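## Task

Retrieve the small white block that sits beneath the workbench and place it inside the steel box. The steel box must end up resting flat on the workbench top, entirely within its edges. Neither robot may topple or be left leaning, or the task fails. The result only counts if it stays in place without a robot holding it. Finish by opening the grippers and backing the robots away.

## Robot and tools

Robots. Two simulated mobile robots share the room. stretch (Hello Robot Stretch 3) has a two-wheel differential base (0.33 m long, 0.34 m wide), a lift on a mast and one telescoping arm that reaches out to the robot's right, ending in a wrist and gripper. It cannot strafe, so the gripper is moved forward or back by driving the base. rby (Rainbow RB-Y1) has a two-wheel base (0.66 x 0.58 m, front edge 0.10 m ahead of the wheel axle), a foldable torso, a head and two 7-joint arms with parallel grippers. Loose objects may occasionally get a small push from outside.

Frames. Each robot reports in its own base frame: origin on the floor between its drive wheels, x forward, y left, z up, metres and radians. Odometry is that frame at the scene's start and only counts wheel rotation. Since frames are per robot, relative placement between robots is known only from images, lidar_m and the depth grids. stretch hand_pose is the fingertip meeting point; with the wrist at zero its x points up, y back toward the mast, z to the rear. rby reports chest, left_hand and right_hand (midpoint between pads; fingers along -z, closing along x); printed hand positions drift at long reach.

execute_actions. Argument "actions" is a list holding one action object or nothing (empty returns state and images only). The action's keys are "stretch" and/or "rby"; everything inside starts at once. Per robot:
- base: an object with exactly one key. translate_m is a relative forward (+) or backward (-) drive in metres, measured from the base position in the latest report; stretch -1 to 1, rby -3 to 3. rotate_rad is a relative turn in radians, + is counter-clockwise seen from above, -3.2 to 3.2 for both.
- joints: an object mapping joint names to absolute targets (not offsets). stretch: lift_m 0 to 1.1, arm_m 0 to 0.52 (extension), wrist_yaw_rad -1.345 to 4.42 (3.0 folds over base), wrist_pitch_rad -1.57 to 0.451 (negative tips fingers down), wrist_roll_rad -2.911 to 2.911, gripper_m -0.089 to 0.179 (larger is wider; real gap is a bit smaller), head_pan_rad -3.953 to 1.73 (-1.57 looks along arm), head_tilt_rad -1.53 to 0.419. rby: torso_squat_rad 0 to 1.2, torso_shift_rad -0.3 to 0.6, torso_pitch_rad -0.2 to 1.4, torso_yaw_rad -1.5 to 1.5; per arm (left_/right_ prefix) shoulder_pitch -2.356 to 2.356 (negative raises forward), shoulder_roll left 0 to 3.141 / right -3.141 to 0 (outward), shoulder_yaw -2.094 to 2.094, elbow -2.617 to 0.01 (negative bends), forearm_roll -3.141 to 3.141, wrist_pitch -1.57 to 1.919, hand_roll -2.705 to 2.705, gripper_m 0 to 0.1 (actual pad opening); head_pan_rad -0.523 to 0.523, head_tilt_rad -0.35 to 1.57 (positive looks down). Torso combos must also satisfy: squat+shift<=1.52; squat-shift+pitch<=1.57; shift+0.5pitch-0.4squat<=0.7; shift+0.3pitch-0.5squat<=0.39.
- stretch only: contact_limits {"arm_m": effort percent 1-100} halts arm motion at that effort.
- rby only: speeds {translate_m 0.05-0.4 m/s, rotate_rad 0.1-1.509 rad/s} caps base speed for this action; min_time_s 0.1-8 sets a minimum duration for arm and head moves.
Omitted joints or bases may still be driving toward earlier targets. Any unknown key or out-of-range number rejects the whole call. No action exceeds 15 s. "cameras" lists which images to return (rby_head_camera, rby_left_wrist_camera, rby_right_wrist_camera, stretch_head_camera, stretch_nav_camera, stretch_wrist_camera, or "all"); omitted or null means all, [] means none.

Other tools: wait {seconds 0-10} lets the sim run and returns state. zoom_image {camera, region [x0,y0,x1,y1]} magnifies up to 504x504 pixels of that camera's latest image. finished_scene {scene 1 or 2} ends the scene irreversibly and reports success.

Reading results. base_status/joint_status: done (reached; for a base, wheels turned enough even if slipping), off_target (stopped short, may still push), contact_stop (hit something; stretch arm/lift then go slack; for rby the whole torso or arm group stops), time_out, torque_fault, limit_stop_at_<name>, limit_stop_at_own_body (rby guard halted before touching), stopped_with_arm, not_followed (rby arm target withheld; the line "joint command not followed" plus a cause tells what to send). on_its_own lists uncommanded parts; "held at" is a target, not a position. lidar_m: 12 distances from stretch's base origin, 30-degree sectors starting straight ahead and going counter-clockwise, at 0.17 m height; "-" means nothing seen. wrist_depth_mm and head_depth_mm: 7x7 median depths. motor_effort: percent, bracket is the action's peak; rby gripper reports off_target when holding, which is normal. base_tilt in degrees shows leaning. MOTOR HOT and OVER-TEMPERATURE FAULT warn of rby arm heating.

Cautions. Never press the robots into each other or rby's arms into each other. Neither base stops on collision. stretch: fold or unfold the wrist only with lift_m 0.32-0.95, wrist_pitch_rad -0.4, roll near 0; keep pitch at -0.5 or lower when yaw is below -0.4; avoid arm pushes with the gripper above about 0.45 m, and don't drive while gripping something fixed. Grip by commanding below the object's width; release by opening at least 0.02 beyond the touch value. Fast base speed needs the arm stowed (lift under 0.30, arm under 0.03, yaw above 2.54). rby: each arm carries 3 kg; heavy loads far forward tip it. After a stop, back off arms first, then torso. Don't drop, slam or leave objects held at the end.

Each tool is called after ">>>" in YAML: its name, and indented under it one key for each argument.

## Session

>>> execute_actions:
  actions: []

Scene clock: 0.00 s.
stretch.base_odometry: x=+0.000 y=+0.000 heading=+0.000 (m, m, rad; stretch's odometry frame)
stretch.turned_by_wheels: +0.000 (rad since the last result)
stretch.turned_by_imu: +0.000 (rad since the last result)
stretch.base_tilt: forward=+0.4 right=-0.4 (deg)
stretch.lidar_m: 1.03 1.67 1.45 2.14 2.47 3.34 1.70 1.48 2.29 1.17 0.96 0.92
stretch.head_depth_mm: 914 914 912 904 902 900 900 / 993 989 988 983 978 976 970 / 1082 1076 1077 1068 1064 1061 1058 / 1192 1189 1180 1172 1172 1162 1159 / 1355 1342 1334 1328 1330 1316 1316 / 1515 1514 1501 1501 1487 1481 1473 / 1657 1726 1713 1699 1703 1684 1681
stretch.base_status: not commanded
stretch.joint_positions: lift_m=+0.584 arm_m=-0.001 wrist_yaw_rad=+2.807 wrist_pitch_rad=-0.369 wrist_roll_rad=+0.006 gripper_m=+0.037 head_pan_rad=+0.000 head_tilt_rad=+0.012
stretch.joint_status: not commanded
stretch.motor_effort: left_wheel=+0 right_wheel=+0 lift_m=+20 arm_m=-1 wrist_yaw_rad=+1 wrist_pitch_rad=+5 wrist_roll_rad=+1 gripper_m=+0 head_pan_rad=+1 head_tilt_rad=+2 (%)
stretch.hand_pose: x=+0.0545 y=+0.0739 z=+0.6078 quat_wxyz=(+0.244, +0.709, +0.011, +0.662) (m; stretch's base frame)
stretch.wrist_depth_mm: - - - - - - - / - - - - - - - / - - - - - - - / - - - - - - - / - - - - - 959 951 / 869 - 833 836 802 811 803 / 760 733 741 743 717 699 693
rby.base_odometry: x=+0.000 y=+0.000 heading=+0.000 (m, m, rad; rby's odometry frame)
rby.base_status: not commanded
rby.joint_positions: torso_squat_rad=+0.350 torso_shift_rad=+0.001 torso_pitch_rad=+0.000 torso_yaw_rad=+0.000 left_shoulder_pitch_rad=+0.046 left_shoulder_roll_rad=+0.047 left_shoulder_yaw_rad=-0.015 left_elbow_rad=-0.220 left_forearm_roll_rad=+0.041 left_wrist_pitch_rad=-0.014 left_hand_roll_rad=-0.017 left_gripper_m=+0.100 right_shoulder_pitch_rad=-0.027 right_shoulder_roll_rad=-0.010 right_shoulder_yaw_rad=-0.041 right_elbow_rad=-0.159 right_forearm_roll_rad=+0.014 right_wrist_pitch_rad=-0.019 right_hand_roll_rad=+0.049 right_gripper_m=+0.100 head_pan_rad=+0.000 head_tilt_rad=+0.401
rby.joint_status: not commanded
rby.chest: x=-0.2275 y=-0.0003 z=+1.2475 quat_wxyz=(+1.000, +0.000, +0.000, +0.000) (m; rby's base frame)
rby.left_hand: x=-0.1512 y=+0.2551 z=+0.5673 quat_wxyz=(+0.995, +0.022, -0.095, +0.009) (m; rby's base frame)
rby.right_hand: x=-0.1265 y=-0.2305 z=+0.5693 quat_wxyz=(+0.995, -0.009, -0.102, +0.016) (m; rby's base frame)
pictures: rby_head_camera, rby_left_wrist_camera, rby_right_wrist_camera, stretch_head_camera (sideways: a quarter turn clockwise sets it upright), stretch_nav_camera (sideways: a quarter turn counterclockwise sets it upright), stretch_wrist_camera
Images, in order (width x height): rby_head_camera 896x504, rby_left_wrist_camera 644x364, rby_right_wrist_camera 644x364, stretch_head_camera 896x504, stretch_nav_camera 672x504, stretch_wrist_camera 644x364.

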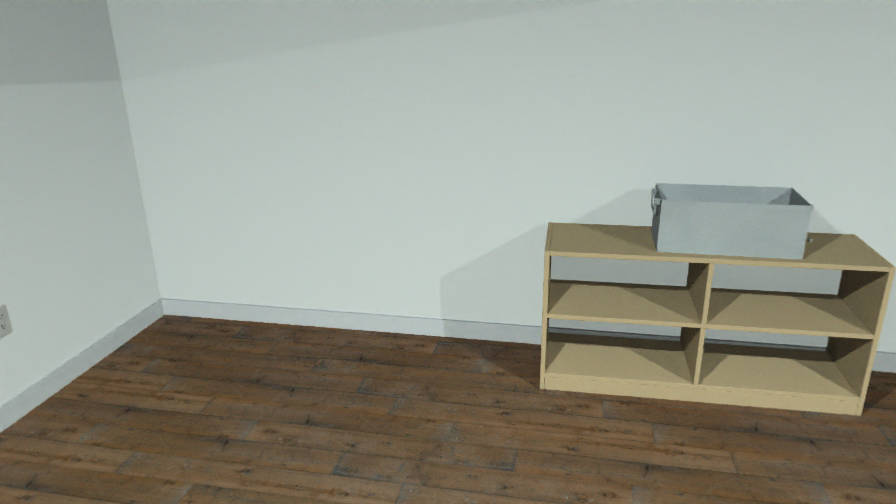

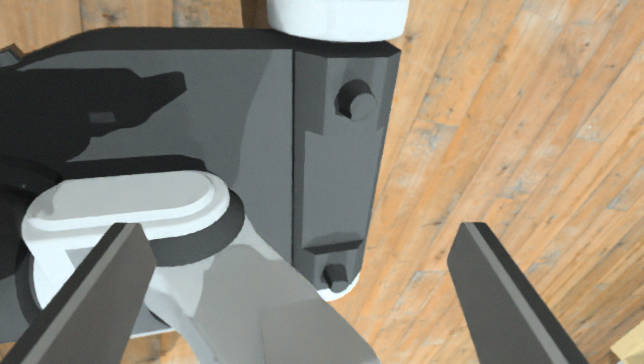

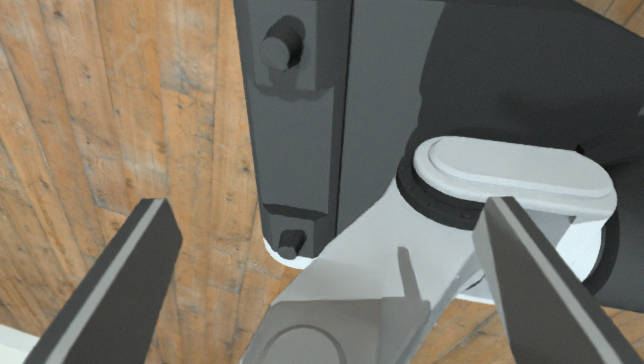

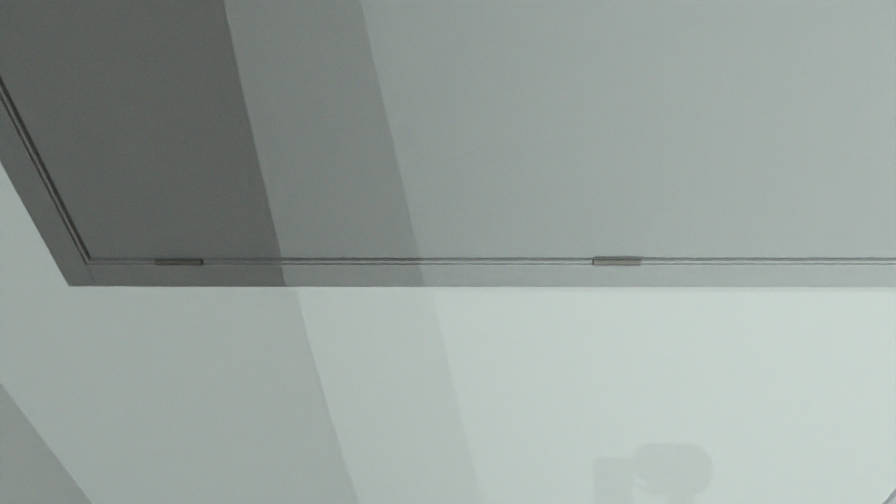

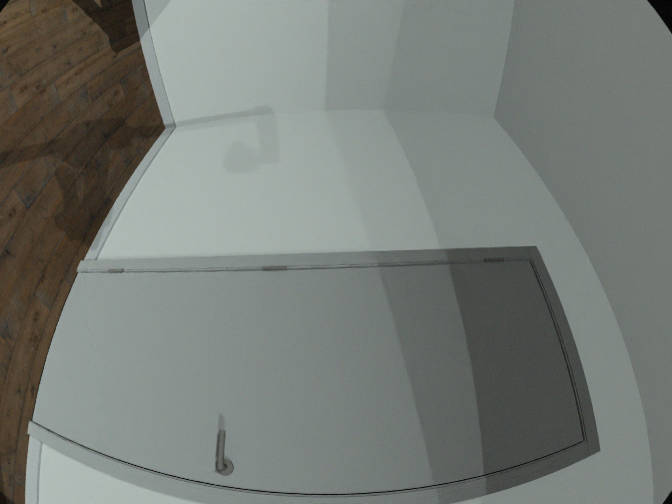

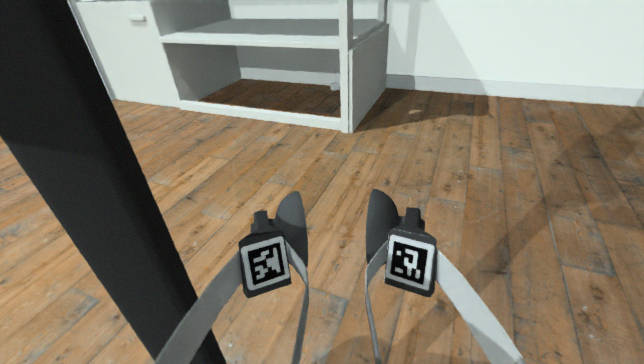

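>>> execute_actions:
  actions:
    - {"stretch":{"joints":{"head_pan_rad":1.5,"head_tilt_rad":-0.5}},"rby":{"joints":{"head_pan_rad":-0.5,"head_tilt_rad":0.5}}}
  cameras: ["rby_head_camera","stretch_head_camera","stretch_nav_camera"]

Scene clock: 8.23 s.
stretch.base_odometry: x=+0.000 y=+0.000 heading=+0.000 (m, m, rad; stretch's odometry frame)
stretch.turned_by_wheels: +0.000 (rad since the last result)
stretch.turned_by_imu: -0.001 (rad since the last result)
stretch.base_tilt: forward=+0.4 right=-0.4 (deg)
stretch.lidar_m: 1.03 1.67 1.45 2.13 2.48 3.36 1.70 1.48 2.29 1.17 0.96 0.92
stretch.head_depth_mm: 1813 1949 1913 2107 2014 1575 1280 / 1931 2083 1887 1794 1818 1565 1281 / 2060 2223 1907 2149 1980 1574 1281 / 2201 2424 2114 2302 2028 1571 1282 / 2368 2606 2366 2426 2022 1570 1281 / 2581 2817 2260 2395 2031 1570 1276 / 2817 3135 2436 2584 2016 1563 1279
stretch.base_status: not commanded
stretch.joint_positions: lift_m=+0.584 arm_m=-0.001 wrist_yaw_rad=+2.807 wrist_pitch_rad=-0.369 wrist_roll_rad=+0.006 gripper_m=+0.037 head_pan_rad=+1.493 head_tilt_rad=-0.493
stretch.joint_status: all done
stretch.motor_effort: left_wheel=+0(0) right_wheel=+0(0) lift_m=+20(20) arm_m=-1(0) wrist_yaw_rad=+1(1) wrist_pitch_rad=+5(5) wrist_roll_rad=+0(0) gripper_m=+0(0) head_pan_rad=+5(46) head_tilt_rad=-4(35) (%)
stretch.hand_pose: x=+0.0545 y=+0.0739 z=+0.6078 quat_wxyz=(+0.244, +0.709, +0.011, +0.662) (m; stretch's base frame)
stretch.wrist_depth_mm: - - - - - - - / - - - - - - - / - - - - - - - / - - - - - - - / - - - - - 958 916 / 881 - 822 836 795 837 790 / 767 742 740 726 721 696 683
rby.base_odometry: x=+0.000 y=+0.000 heading=+0.000 (m, m, rad; rby's odometry frame)
rby.base_status: not commanded
rby.joint_positions: torso_squat_rad=+0.350 torso_shift_rad=+0.001 torso_pitch_rad=+0.000 torso_yaw_rad=+0.000 left_shoulder_pitch_rad=+0.046 left_shoulder_roll_rad=+0.047 left_shoulder_yaw_rad=-0.015 left_elbow_rad=-0.220 left_forearm_roll_rad=+0.041 left_wrist_pitch_rad=-0.014 left_hand_roll_rad=-0.017 left_gripper_m=+0.100 right_shoulder_pitch_rad=-0.027 right_shoulder_roll_rad=-0.010 right_shoulder_yaw_rad=-0.041 right_elbow_rad=-0.159 right_forearm_roll_rad=+0.014 right_wrist_pitch_rad=-0.019 right_hand_roll_rad=+0.049 right_gripper_m=+0.100 head_pan_rad=-0.500 head_tilt_rad=+0.500
rby.joint_status: all done
rby.chest: x=-0.2275 y=-0.0003 z=+1.2475 quat_wxyz=(+1.000, +0.000, +0.000, +0.000) (m; rby's base frame)
rby.left_hand: x=-0.1512 y=+0.2551 z=+0.5673 quat_wxyz=(+0.995, +0.022, -0.095, +0.009) (m; rby's base frame)
rby.right_hand: x=-0.1265 y=-0.2305 z=+0.5693 quat_wxyz=(+0.995, -0.009, -0.102, +0.016) (m; rby's base frame)
pictures: rby_head_camera, stretch_head_camera (sideways: a quarter turn clockwise sets it upright), stretch_nav_camera (sideways: a quarter turn counterclockwise sets it upright)
camera_calibration (this result's frames):
rby_head_camera: T_world_to_cam=[[-0.519288, -0.854171, -0.0270531, -0.0644476], [-0.362298, 0.248706, -0.898268, 1.27973], [0.774003, -0.456658, -0.438614, 0.734323], [0, 0, 0, 1]] pos_world=[-0.138191, -0.0379916, 1.46988]
stretch_head_camera: T_world_to_cam=[[-0.0266531, -0.434322, -0.900363, 1.19212], [-0.997542, 0.0699459, -0.004211, 0.0141849], [0.0648057, 0.898038, -0.435118, 0.521255], [0, 0, 0, 1]] pos_world=[0.0121434, 0.048665, 1.30021]
stretch_nav_camera: T_world_to_cam=[[0.0659859, 0.470616, 0.879867, -1.10183], [0.996003, -0.0842565, -0.0296292, 0.0818348], [0.0601906, 0.878306, -0.474295, 0.580756], [0, 0, 0, 1]] pos_world=[-0.0437587, 0.0153515, 1.24733]
Images, in order (width x height): rby_head_camera 896x504, stretch_head_camera 896x504, stretch_nav_camera 672x504.

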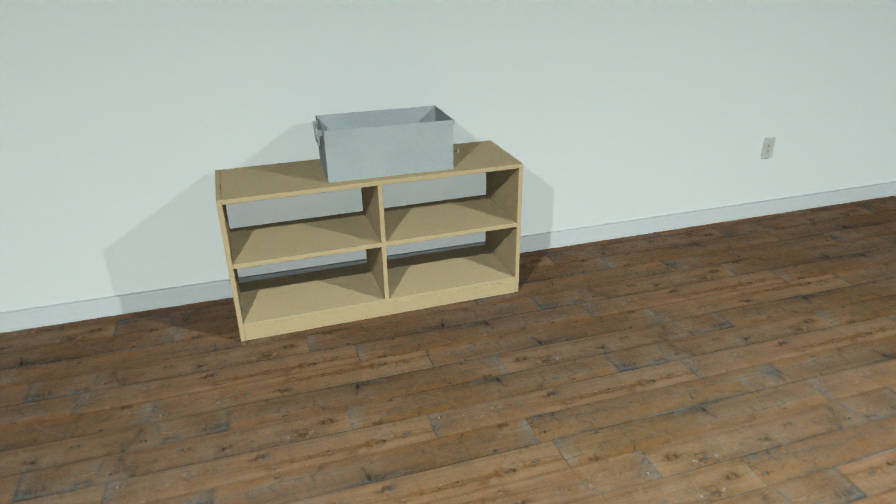

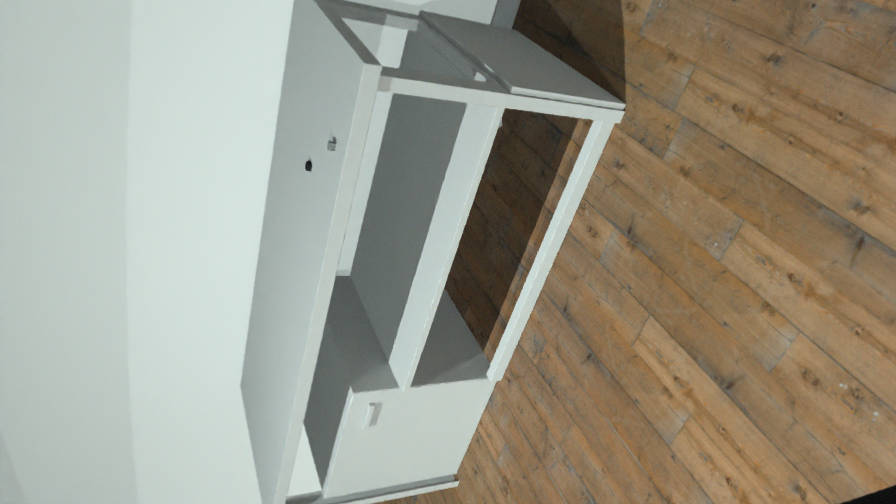

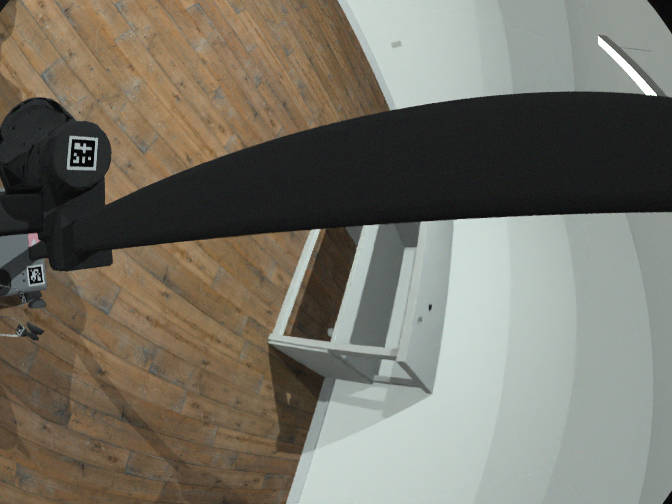

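>>> execute_actions:
  actions:
    - {"stretch":{"base":{"rotate_rad":1.6},"joints":{"lift_m":0.27,"wrist_yaw_rad":3.0,"wrist_pitch_rad":-0.4,"head_pan_rad":0,"head_tilt_rad":-0.6}},"rby":{"base":{"rotate_rad":-0.594},"joints":{"head_pan_rad":0}}}
  cameras: ["rby_head_camera","stretch_nav_camera"]

>>> execute_actions:
  actions:
    - {"stretch":{"base":{"translate_m":1.0}},"rby":{"base":{"translate_m":1.65},"joints":{"head_pan_rad":0.3,"head_tilt_rad":0.8}}}
  cameras: ["rby_head_camera","stretch_nav_camera","stretch_head_camera"]

Scene clock: 49.10 s.
stretch.base_odometry: x=+0.000 y=+0.000 heading=+1.600 (m, m, rad; stretch's odometry frame)
stretch.turned_by_wheels: +1.600 (rad since the last result)
stretch.turned_by_imu: +1.579 (rad since the last result)
stretch.base_tilt: forward=+0.4 right=-0.5 (deg)
stretch.lidar_m: 2.13 2.59 3.35 1.66 1.65 2.13 1.14 0.96 0.92 1.05 1.75 1.46
stretch.head_depth_mm: 1898 2020 1590 1683 1753 1457 1207 / 2044 2124 2070 2190 1805 1456 1214 / 2212 2307 2209 2304 1806 1450 1211 / 2442 2386 2346 2394 1809 1455 1216 / 2688 2538 2324 2408 1805 1455 1205 / 2983 3134 2577 2402 1819 1456 1213 / 3341 3774 3555 2374 1802 1451 1210
stretch.base_status: done
stretch.joint_positions: lift_m=+0.270 arm_m=-0.001 wrist_yaw_rad=+2.997 wrist_pitch_rad=-0.415 wrist_roll_rad=+0.006 gripper_m=+0.037 head_pan_rad=+0.007 head_tilt_rad=-0.593
stretch.joint_status: all done
stretch.motor_effort: left_wheel=-1(5) right_wheel=+2(7) lift_m=+16(19) arm_m=-1(1) wrist_yaw_rad=+3(5) wrist_pitch_rad=+5(5) wrist_roll_rad=+0(0) gripper_m=+0(0) head_pan_rad=-4(52) head_tilt_rad=-4(17) (%)
stretch.hand_pose: x=+0.0112 y=+0.0788 z=+0.2836 quat_wxyz=(+0.196, +0.703, +0.095, +0.678) (m; stretch's base frame)
stretch.wrist_depth_mm: - - - - - - - / - - - - - - - / 941 881 848 830 778 779 729 / 708 673 663 654 638 621 612 / 581 564 - 540 534 513 506 / 484 490 - - 437 445 435 / 437 - - - 390 387 381
rby.base_odometry: x=+0.000 y=+0.000 heading=-0.594 (m, m, rad; rby's odometry frame)
rby.base_status: done
rby.joint_positions: torso_squat_rad=+0.350 torso_shift_rad=+0.001 torso_pitch_rad=+0.000 torso_yaw_rad=+0.000 left_shoulder_pitch_rad=+0.046 left_shoulder_roll_rad=+0.047 left_shoulder_yaw_rad=-0.015 left_elbow_rad=-0.220 left_forearm_roll_rad=+0.041 left_wrist_pitch_rad=-0.014 left_hand_roll_rad=-0.017 left_gripper_m=+0.100 right_shoulder_pitch_rad=-0.027 right_shoulder_roll_rad=-0.010 right_shoulder_yaw_rad=-0.041 right_elbow_rad=-0.159 right_forearm_roll_rad=+0.014 right_wrist_pitch_rad=-0.019 right_hand_roll_rad=+0.049 right_gripper_m=+0.100 head_pan_rad=+0.000 head_tilt_rad=+0.500
rby.joint_status: all done
rby.chest: x=-0.2275 y=-0.0003 z=+1.2475 quat_wxyz=(+1.000, +0.000, +0.000, +0.000) (m; rby's base frame)
rby.left_hand: x=-0.1512 y=+0.2551 z=+0.5673 quat_wxyz=(+0.995, +0.022, -0.095, +0.009) (m; rby's base frame)
rby.right_hand: x=-0.1265 y=-0.2305 z=+0.5693 quat_wxyz=(+0.995, -0.009, -0.102, +0.016) (m; rby's base frame)
pictures: rby_head_camera, stretch_nav_camera (sideways: a quarter turn counterclockwise sets it upright)
camera_calibration (this result's frames):
rby_head_camera: T_world_to_cam=[[-0.0462513, -0.998561, -0.0271446, 0.0328433], [-0.437157, 0.0446667, -0.898275, 1.2643], [0.898195, -0.0296799, -0.438594, 0.759937], [0, 0, 0, 1]] pos_world=[-0.128355, -0.00112114, 1.46988]
stretch_nav_camera: T_world_to_cam=[[0.559339, -0.0251524, 0.828557, -1.03793], [-0.00220746, -0.999581, -0.0288539, 0.0869108], [0.828936, 0.0143101, -0.55916, 0.686484], [0, 0, 0, 1]] pos_world=[0.0116926, 0.0509444, 1.24634]
Images, in order (width x height): rby_head_camera 896x504, stretch_nav_camera 672x504.

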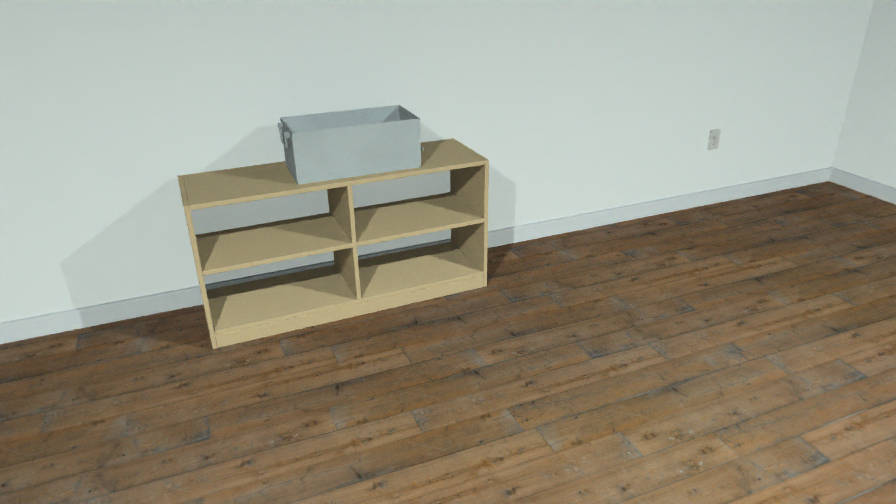

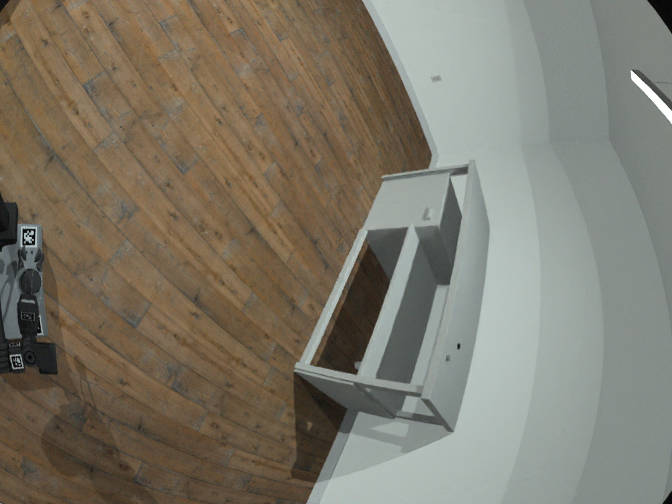

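Scene clock: 54.77 s.
stretch.base_odometry: x=-0.029 y=+1.000 heading=+1.600 (m, m, rad; stretch's odometry frame)
stretch.turned_by_wheels: +0.000 (rad since the last result)
stretch.turned_by_imu: +0.003 (rad since the last result)
stretch.base_tilt: forward=+0.5 right=-0.4 (deg)
stretch.lidar_m: 1.13 1.24 2.94 2.28 4.51 3.62 1.94 1.61 1.59 1.66 0.66 1.32
stretch.head_depth_mm: 1219 1324 1264 863 1097 1000 1212 / 1314 1440 1261 864 1166 1334 1186 / 1426 1569 1268 902 1206 1410 1209 / 1552 1728 1264 997 1293 1435 1214 / 1715 1884 1261 1374 1553 1453 1217 / 1905 2134 1264 1406 1653 1449 1214 / 2141 2469 1459 1675 1808 1454 1212
stretch.base_status: done
stretch.joint_positions: lift_m=+0.270 arm_m=-0.001 wrist_yaw_rad=+2.998 wrist_pitch_rad=-0.415 wrist_roll_rad=+0.006 gripper_m=+0.037 head_pan_rad=+0.007 head_tilt_rad=-0.593
stretch.joint_status: not commanded
stretch.motor_effort: left_wheel=-2(5) right_wheel=+3(9) lift_m=+17(17) arm_m=-1(1) wrist_yaw_rad=+3(3) wrist_pitch_rad=+5(5) wrist_roll_rad=+0(0) gripper_m=+0(0) head_pan_rad=-4(5) head_tilt_rad=-3(4) (%)
stretch.hand_pose: x=+0.0110 y=+0.0788 z=+0.2835 quat_wxyz=(+0.196, +0.702, +0.095, +0.678) (m; stretch's base frame)
stretch.wrist_depth_mm: - - - - - - - / - - - - - - - / 913 892 830 826 785 766 751 / 689 692 682 652 641 613 610 / 565 552 - 539 539 515 511 / 484 496 - - 436 446 434 / 431 - - - 391 388 381
rby.base_odometry: x=+1.367 y=-0.923 heading=-0.594 (m, m, rad; rby's odometry frame)
rby.base_status: done
rby.joint_positions: torso_squat_rad=+0.350 torso_shift_rad=+0.001 torso_pitch_rad=+0.000 torso_yaw_rad=+0.000 left_shoulder_pitch_rad=+0.046 left_shoulder_roll_rad=+0.047 left_shoulder_yaw_rad=-0.015 left_elbow_rad=-0.220 left_forearm_roll_rad=+0.041 left_wrist_pitch_rad=-0.014 left_hand_roll_rad=-0.017 left_gripper_m=+0.100 right_shoulder_pitch_rad=-0.027 right_shoulder_roll_rad=-0.010 right_shoulder_yaw_rad=-0.041 right_elbow_rad=-0.159 right_forearm_roll_rad=+0.014 right_wrist_pitch_rad=-0.019 right_hand_roll_rad=+0.049 right_gripper_m=+0.100 head_pan_rad=+0.300 head_tilt_rad=+0.800
rby.joint_status: all done
rby.chest: x=-0.2275 y=-0.0003 z=+1.2475 quat_wxyz=(+1.000, +0.000, +0.000, +0.000) (m; rby's base frame)
rby.left_hand: x=-0.1511 y=+0.2551 z=+0.5673 quat_wxyz=(+0.995, +0.022, -0.095, +0.009) (m; rby's base frame)
rby.right_hand: x=-0.1265 y=-0.2305 z=+0.5693 quat_wxyz=(+0.995, -0.009, -0.101, +0.016) (m; rby's base frame)
pictures: rby_head_camera, stretch_head_camera (sideways: a quarter turn clockwise sets it upright), stretch_nav_camera (sideways: a quarter turn counterclockwise sets it upright)
camera_calibration (this result's frames):
rby_head_camera: T_world_to_cam=[[0.245256, -0.96938, -0.0122886, 0.071228], [-0.665807, -0.159211, -0.72894, 0.972175], [0.704664, 0.186959, -0.684467, 1.07612], [0, 0, 0, 1]] pos_world=[-0.128489, 0.0226379, 1.4461]
stretch_head_camera: T_world_to_cam=[[-0.52272, -0.01094, -0.852434, 1.13264], [-0.0154011, 0.999876, -0.00338823, 0.00712212], [0.852365, 0.0113573, -0.522823, 0.630571], [0, 0, 0, 1]] pos_world=[0.0546836, -0.00189174, 1.2952]
stretch_nav_camera: T_world_to_cam=[[0.559982, -0.0251841, 0.828122, -1.03736], [-0.00229466, -0.999581, -0.0288467, 0.0869019], [0.828502, 0.0142534, -0.559805, 0.687326], [0, 0, 0, 1]] pos_world=[0.0116527, 0.0509438, 1.24634]
Images, in order (width x height): rby_head_camera 896x504, stretch_head_camera 896x504, stretch_nav_camera 672x504.

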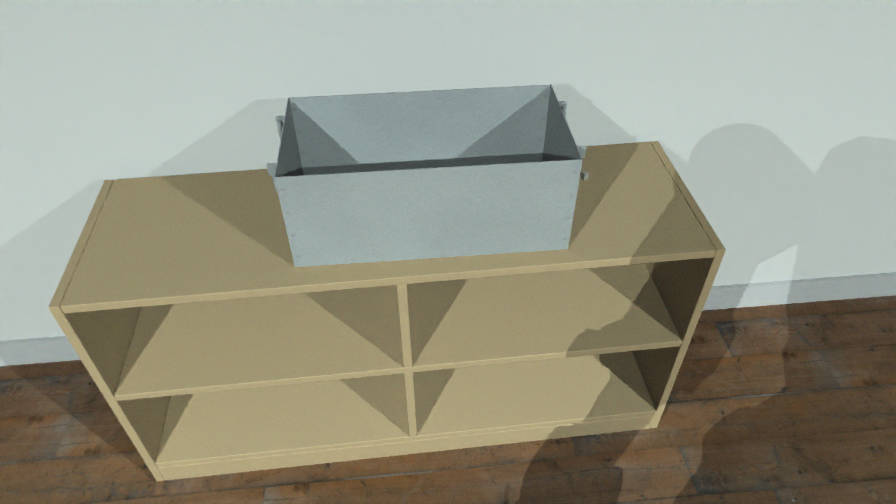

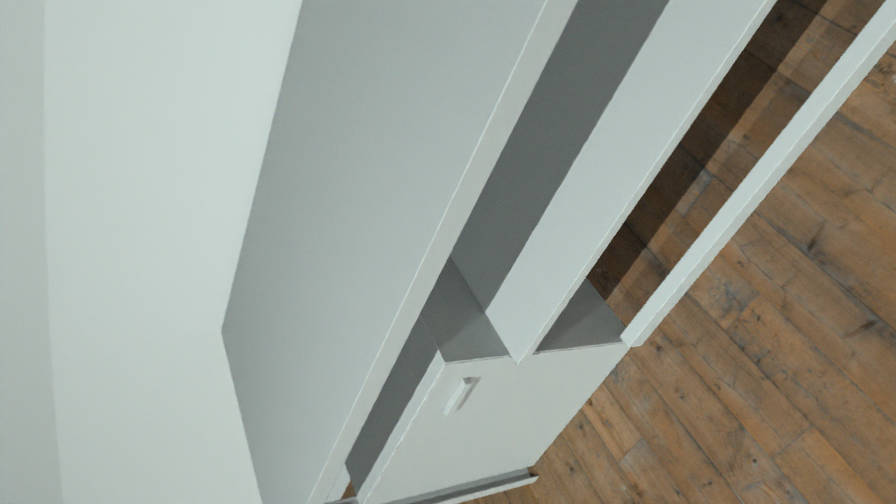

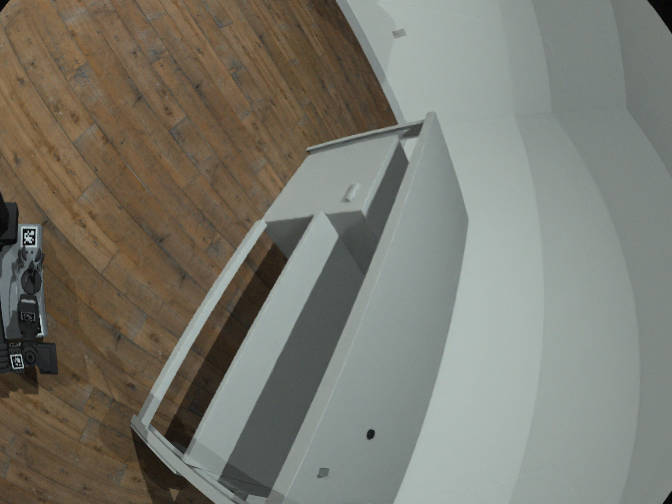

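>>> execute_actions:
  actions:
    - {"stretch":{"base":{"translate_m":0.22},"joints":{"head_pan_rad":-0.8,"head_tilt_rad":-1.0}},"rby":{"base":{"rotate_rad":0.345},"joints":{"head_pan_rad":0.0,"head_tilt_rad":0.8}}}
  cameras: []

>>> execute_actions:
  actions:
    - {"stretch":{"base":{"rotate_rad":0.84},"joints":{"head_pan_rad":-1.57,"head_tilt_rad":-1.0}}}
  cameras: ["rby_head_camera","stretch_nav_camera","stretch_head_camera"]

>>> zoom_image:
  camera: "rby_head_camera"
  region: [230,60,670,300]

Scene clock: 70.60 s.
stretch.base_odometry: x=-0.035 y=+1.219 heading=+1.600 (m, m, rad; stretch's odometry frame)
stretch.turned_by_wheels: +0.000 (rad since the last result)
stretch.turned_by_imu: -0.001 (rad since the last result)
stretch.base_tilt: forward=+0.4 right=-0.4 (deg)
stretch.lidar_m: 0.92 0.93 2.87 2.19 2.23 3.93 2.12 1.74 1.75 0.57 0.64 1.16
stretch.head_depth_mm: 1052 769 641 934 1344 1213 1095 / 957 767 642 1033 1306 1207 1124 / 957 766 642 1037 1314 1219 - / 955 767 640 1032 1315 1212 1124 / 955 764 641 1015 1317 1214 1094 / 956 767 639 1010 1293 1212 1086 / 956 766 639 1008 1291 1212 1089
stretch.base_status: done
stretch.joint_positions: lift_m=+0.270 arm_m=-0.001 wrist_yaw_rad=+2.998 wrist_pitch_rad=-0.415 wrist_roll_rad=+0.006 gripper_m=+0.037 head_pan_rad=-0.793 head_tilt_rad=-0.988
stretch.joint_status: all done
stretch.motor_effort: left_wheel=-2(7) right_wheel=+2(9) lift_m=+16(16) arm_m=-1(1) wrist_yaw_rad=+2(2) wrist_pitch_rad=+5(5) wrist_roll_rad=+0(0) gripper_m=+0(0) head_pan_rad=-3(54) head_tilt_rad=-6(32) (%)
stretch.hand_pose: x=+0.0110 y=+0.0788 z=+0.2835 quat_wxyz=(+0.196, +0.702, +0.095, +0.678) (m; stretch's base frame)
stretch.wrist_depth_mm: - - - - - - - / - - - - - - - / 899 876 858 840 809 782 747 / 700 701 686 652 638 622 611 / 581 568 - 539 547 515 509 / 478 495 - - 434 445 432 / 431 - - - 391 384 379
rby.base_odometry: x=+1.367 y=-0.923 heading=-0.250 (m, m, rad; rby's odometry frame)
rby.base_status: done
rby.joint_positions: torso_squat_rad=+0.350 torso_shift_rad=+0.001 torso_pitch_rad=+0.000 torso_yaw_rad=+0.000 left_shoulder_pitch_rad=+0.046 left_shoulder_roll_rad=+0.047 left_shoulder_yaw_rad=-0.015 left_elbow_rad=-0.220 left_forearm_roll_rad=+0.041 left_wrist_pitch_rad=-0.014 left_hand_roll_rad=-0.017 left_gripper_m=+0.100 right_shoulder_pitch_rad=-0.027 right_shoulder_roll_rad=-0.010 right_shoulder_yaw_rad=-0.041 right_elbow_rad=-0.159 right_forearm_roll_rad=+0.014 right_wrist_pitch_rad=-0.019 right_hand_roll_rad=+0.049 right_gripper_m=+0.100 head_pan_rad=+0.000 head_tilt_rad=+0.800
rby.joint_status: all done
rby.chest: x=-0.2275 y=-0.0003 z=+1.2475 quat_wxyz=(+1.000, +0.000, +0.000, +0.000) (m; rby's base frame)
rby.left_hand: x=-0.1511 y=+0.2551 z=+0.5674 quat_wxyz=(+0.995, +0.022, -0.095, +0.009) (m; rby's base frame)
rby.right_hand: x=-0.1265 y=-0.2305 z=+0.5693 quat_wxyz=(+0.995, -0.009, -0.101, +0.016) (m; rby's base frame)
pictures: none
No camera images: the call's "cameras" was empty. Leave "cameras" out to get every camera's image.

Scene clock: 72.37 s.
stretch.base_odometry: x=-0.035 y=+1.219 heading=+2.440 (m, m, rad; stretch's odometry frame)
stretch.turned_by_wheels: +0.840 (rad since the last result)
stretch.turned_by_imu: +0.827 (rad since the last result)
stretch.base_tilt: forward=+0.5 right=-0.4 (deg)
stretch.lidar_m: 2.87 2.38 2.18 4.63 2.51 1.82 1.74 1.73 0.57 1.16 1.08 0.92
stretch.head_depth_mm: 962 767 641 1034 1302 1213 1095 / 958 768 641 1038 1303 1215 1125 / 955 765 639 1033 1321 1230 - / 956 767 639 1034 1311 1225 - / 954 766 638 1035 1315 1212 1093 / 956 765 640 1034 1310 1212 1090 / 954 764 640 1035 1317 1217 1086
stretch.base_status: done
stretch.joint_positions: lift_m=+0.270 arm_m=-0.001 wrist_yaw_rad=+2.998 wrist_pitch_rad=-0.415 wrist_roll_rad=+0.006 gripper_m=+0.037 head_pan_rad=-1.563 head_tilt_rad=-0.988
stretch.joint_status: all done
stretch.motor_effort: left_wheel=-2(7) right_wheel=+2(9) lift_m=+17(16) arm_m=-1(1) wrist_yaw_rad=+2(2) wrist_pitch_rad=+5(5) wrist_roll_rad=+0(0) gripper_m=+0(0) head_pan_rad=-4(44) head_tilt_rad=-7(8) (%)
stretch.hand_pose: x=+0.0110 y=+0.0788 z=+0.2835 quat_wxyz=(+0.196, +0.702, +0.095, +0.678) (m; stretch's base frame)
stretch.wrist_depth_mm: - - - - - - - / - - - - - - - / 905 884 861 807 790 778 752 / 726 672 669 658 649 614 602 / 580 555 - 542 551 512 499 / 480 488 - - 437 441 436 / 432 - - - 393 384 386
rby.base_odometry: x=+1.367 y=-0.923 heading=-0.250 (m, m, rad; rby's odometry frame)
rby.base_status: not commanded
rby.joint_positions: torso_squat_rad=+0.350 torso_shift_rad=+0.001 torso_pitch_rad=+0.000 torso_yaw_rad=+0.000 left_shoulder_pitch_rad=+0.046 left_shoulder_roll_rad=+0.047 left_shoulder_yaw_rad=-0.015 left_elbow_rad=-0.220 left_forearm_roll_rad=+0.041 left_wrist_pitch_rad=-0.014 left_hand_roll_rad=-0.017 left_gripper_m=+0.100 right_shoulder_pitch_rad=-0.027 right_shoulder_roll_rad=-0.010 right_shoulder_yaw_rad=-0.041 right_elbow_rad=-0.159 right_forearm_roll_rad=+0.014 right_wrist_pitch_rad=-0.019 right_hand_roll_rad=+0.049 right_gripper_m=+0.100 head_pan_rad=+0.000 head_tilt_rad=+0.800
rby.joint_status: not commanded
rby.chest: x=-0.2275 y=-0.0003 z=+1.2475 quat_wxyz=(+1.000, +0.000, +0.000, +0.000) (m; rby's base frame)
rby.left_hand: x=-0.1511 y=+0.2551 z=+0.5674 quat_wxyz=(+0.995, +0.022, -0.095, +0.009) (m; rby's base frame)
rby.right_hand: x=-0.1265 y=-0.2305 z=+0.5693 quat_wxyz=(+0.995, -0.009, -0.101, +0.016) (m; rby's base frame)
pictures: rby_head_camera, stretch_head_camera (sideways: a quarter turn clockwise sets it upright), stretch_nav_camera (sideways: a quarter turn counterclockwise sets it upright)
camera_calibration (this result's frames):
rby_head_camera: T_world_to_cam=[[-0.0521293, -0.998565, -0.0122811, 0.0100703], [-0.683148, 0.0446279, -0.728915, 0.968636], [0.728417, -0.029608, -0.684494, 1.08097], [0, 0, 0, 1]] pos_world=[-0.125153, -0.00116692, 1.4461]
stretch_head_camera: T_world_to_cam=[[-0.0137322, 0.810214, -0.585974, 0.782255], [0.999855, 0.0170228, 0.000105619, -0.00362041], [0.0100605, -0.585887, -0.81033, 1.00966], [0, 0, 0, 1]] pos_world=[0.00420425, -0.0421819, 1.27654]
stretch_nav_camera: T_world_to_cam=[[-0.0224529, -0.835321, 0.549303, -0.67046], [-0.999666, 0.0117048, -0.0230623, 0.0854418], [0.012835, -0.549637, -0.835305, 1.05061], [0, 0, 0, 1]] pos_world=[0.0568748, 0.0164041, 1.24784]
Images, in order (width x height): rby_head_camera 896x504, stretch_head_camera 896x504, stretch_nav_camera 672x504.

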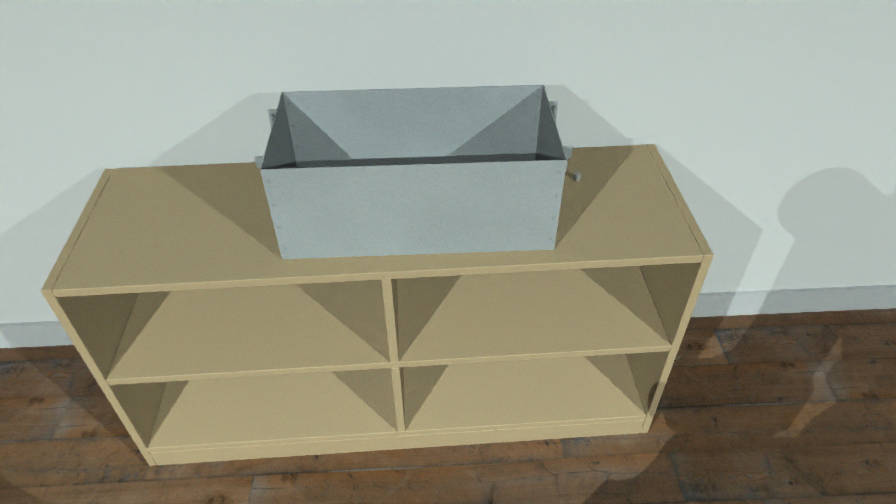

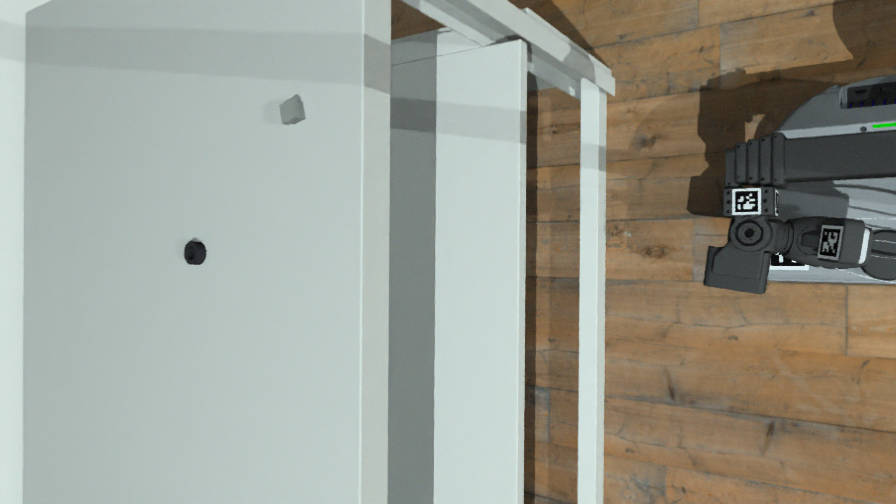

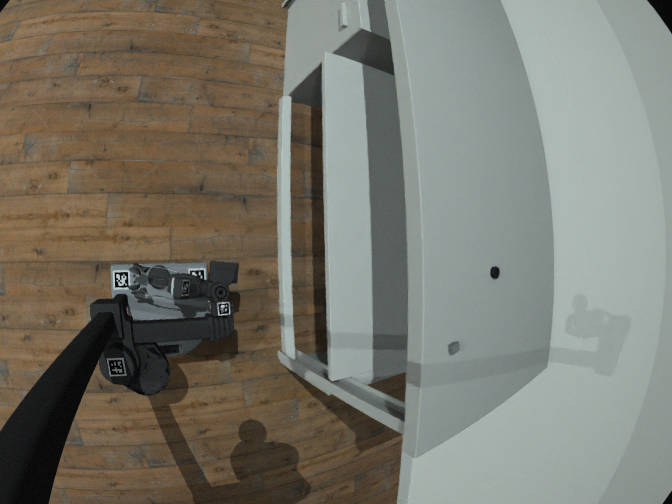

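Region (230, 60, 670, 300) of rby_head_camera's 896x504 image, scaled by 1.145, with more detail than that image has; it fills the top 275 rows of this view, and the rest is white.

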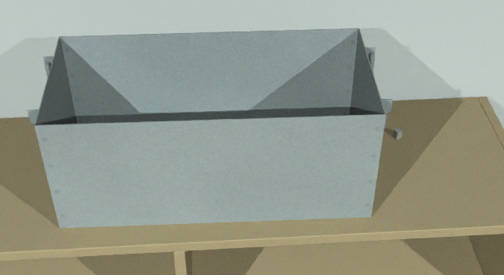

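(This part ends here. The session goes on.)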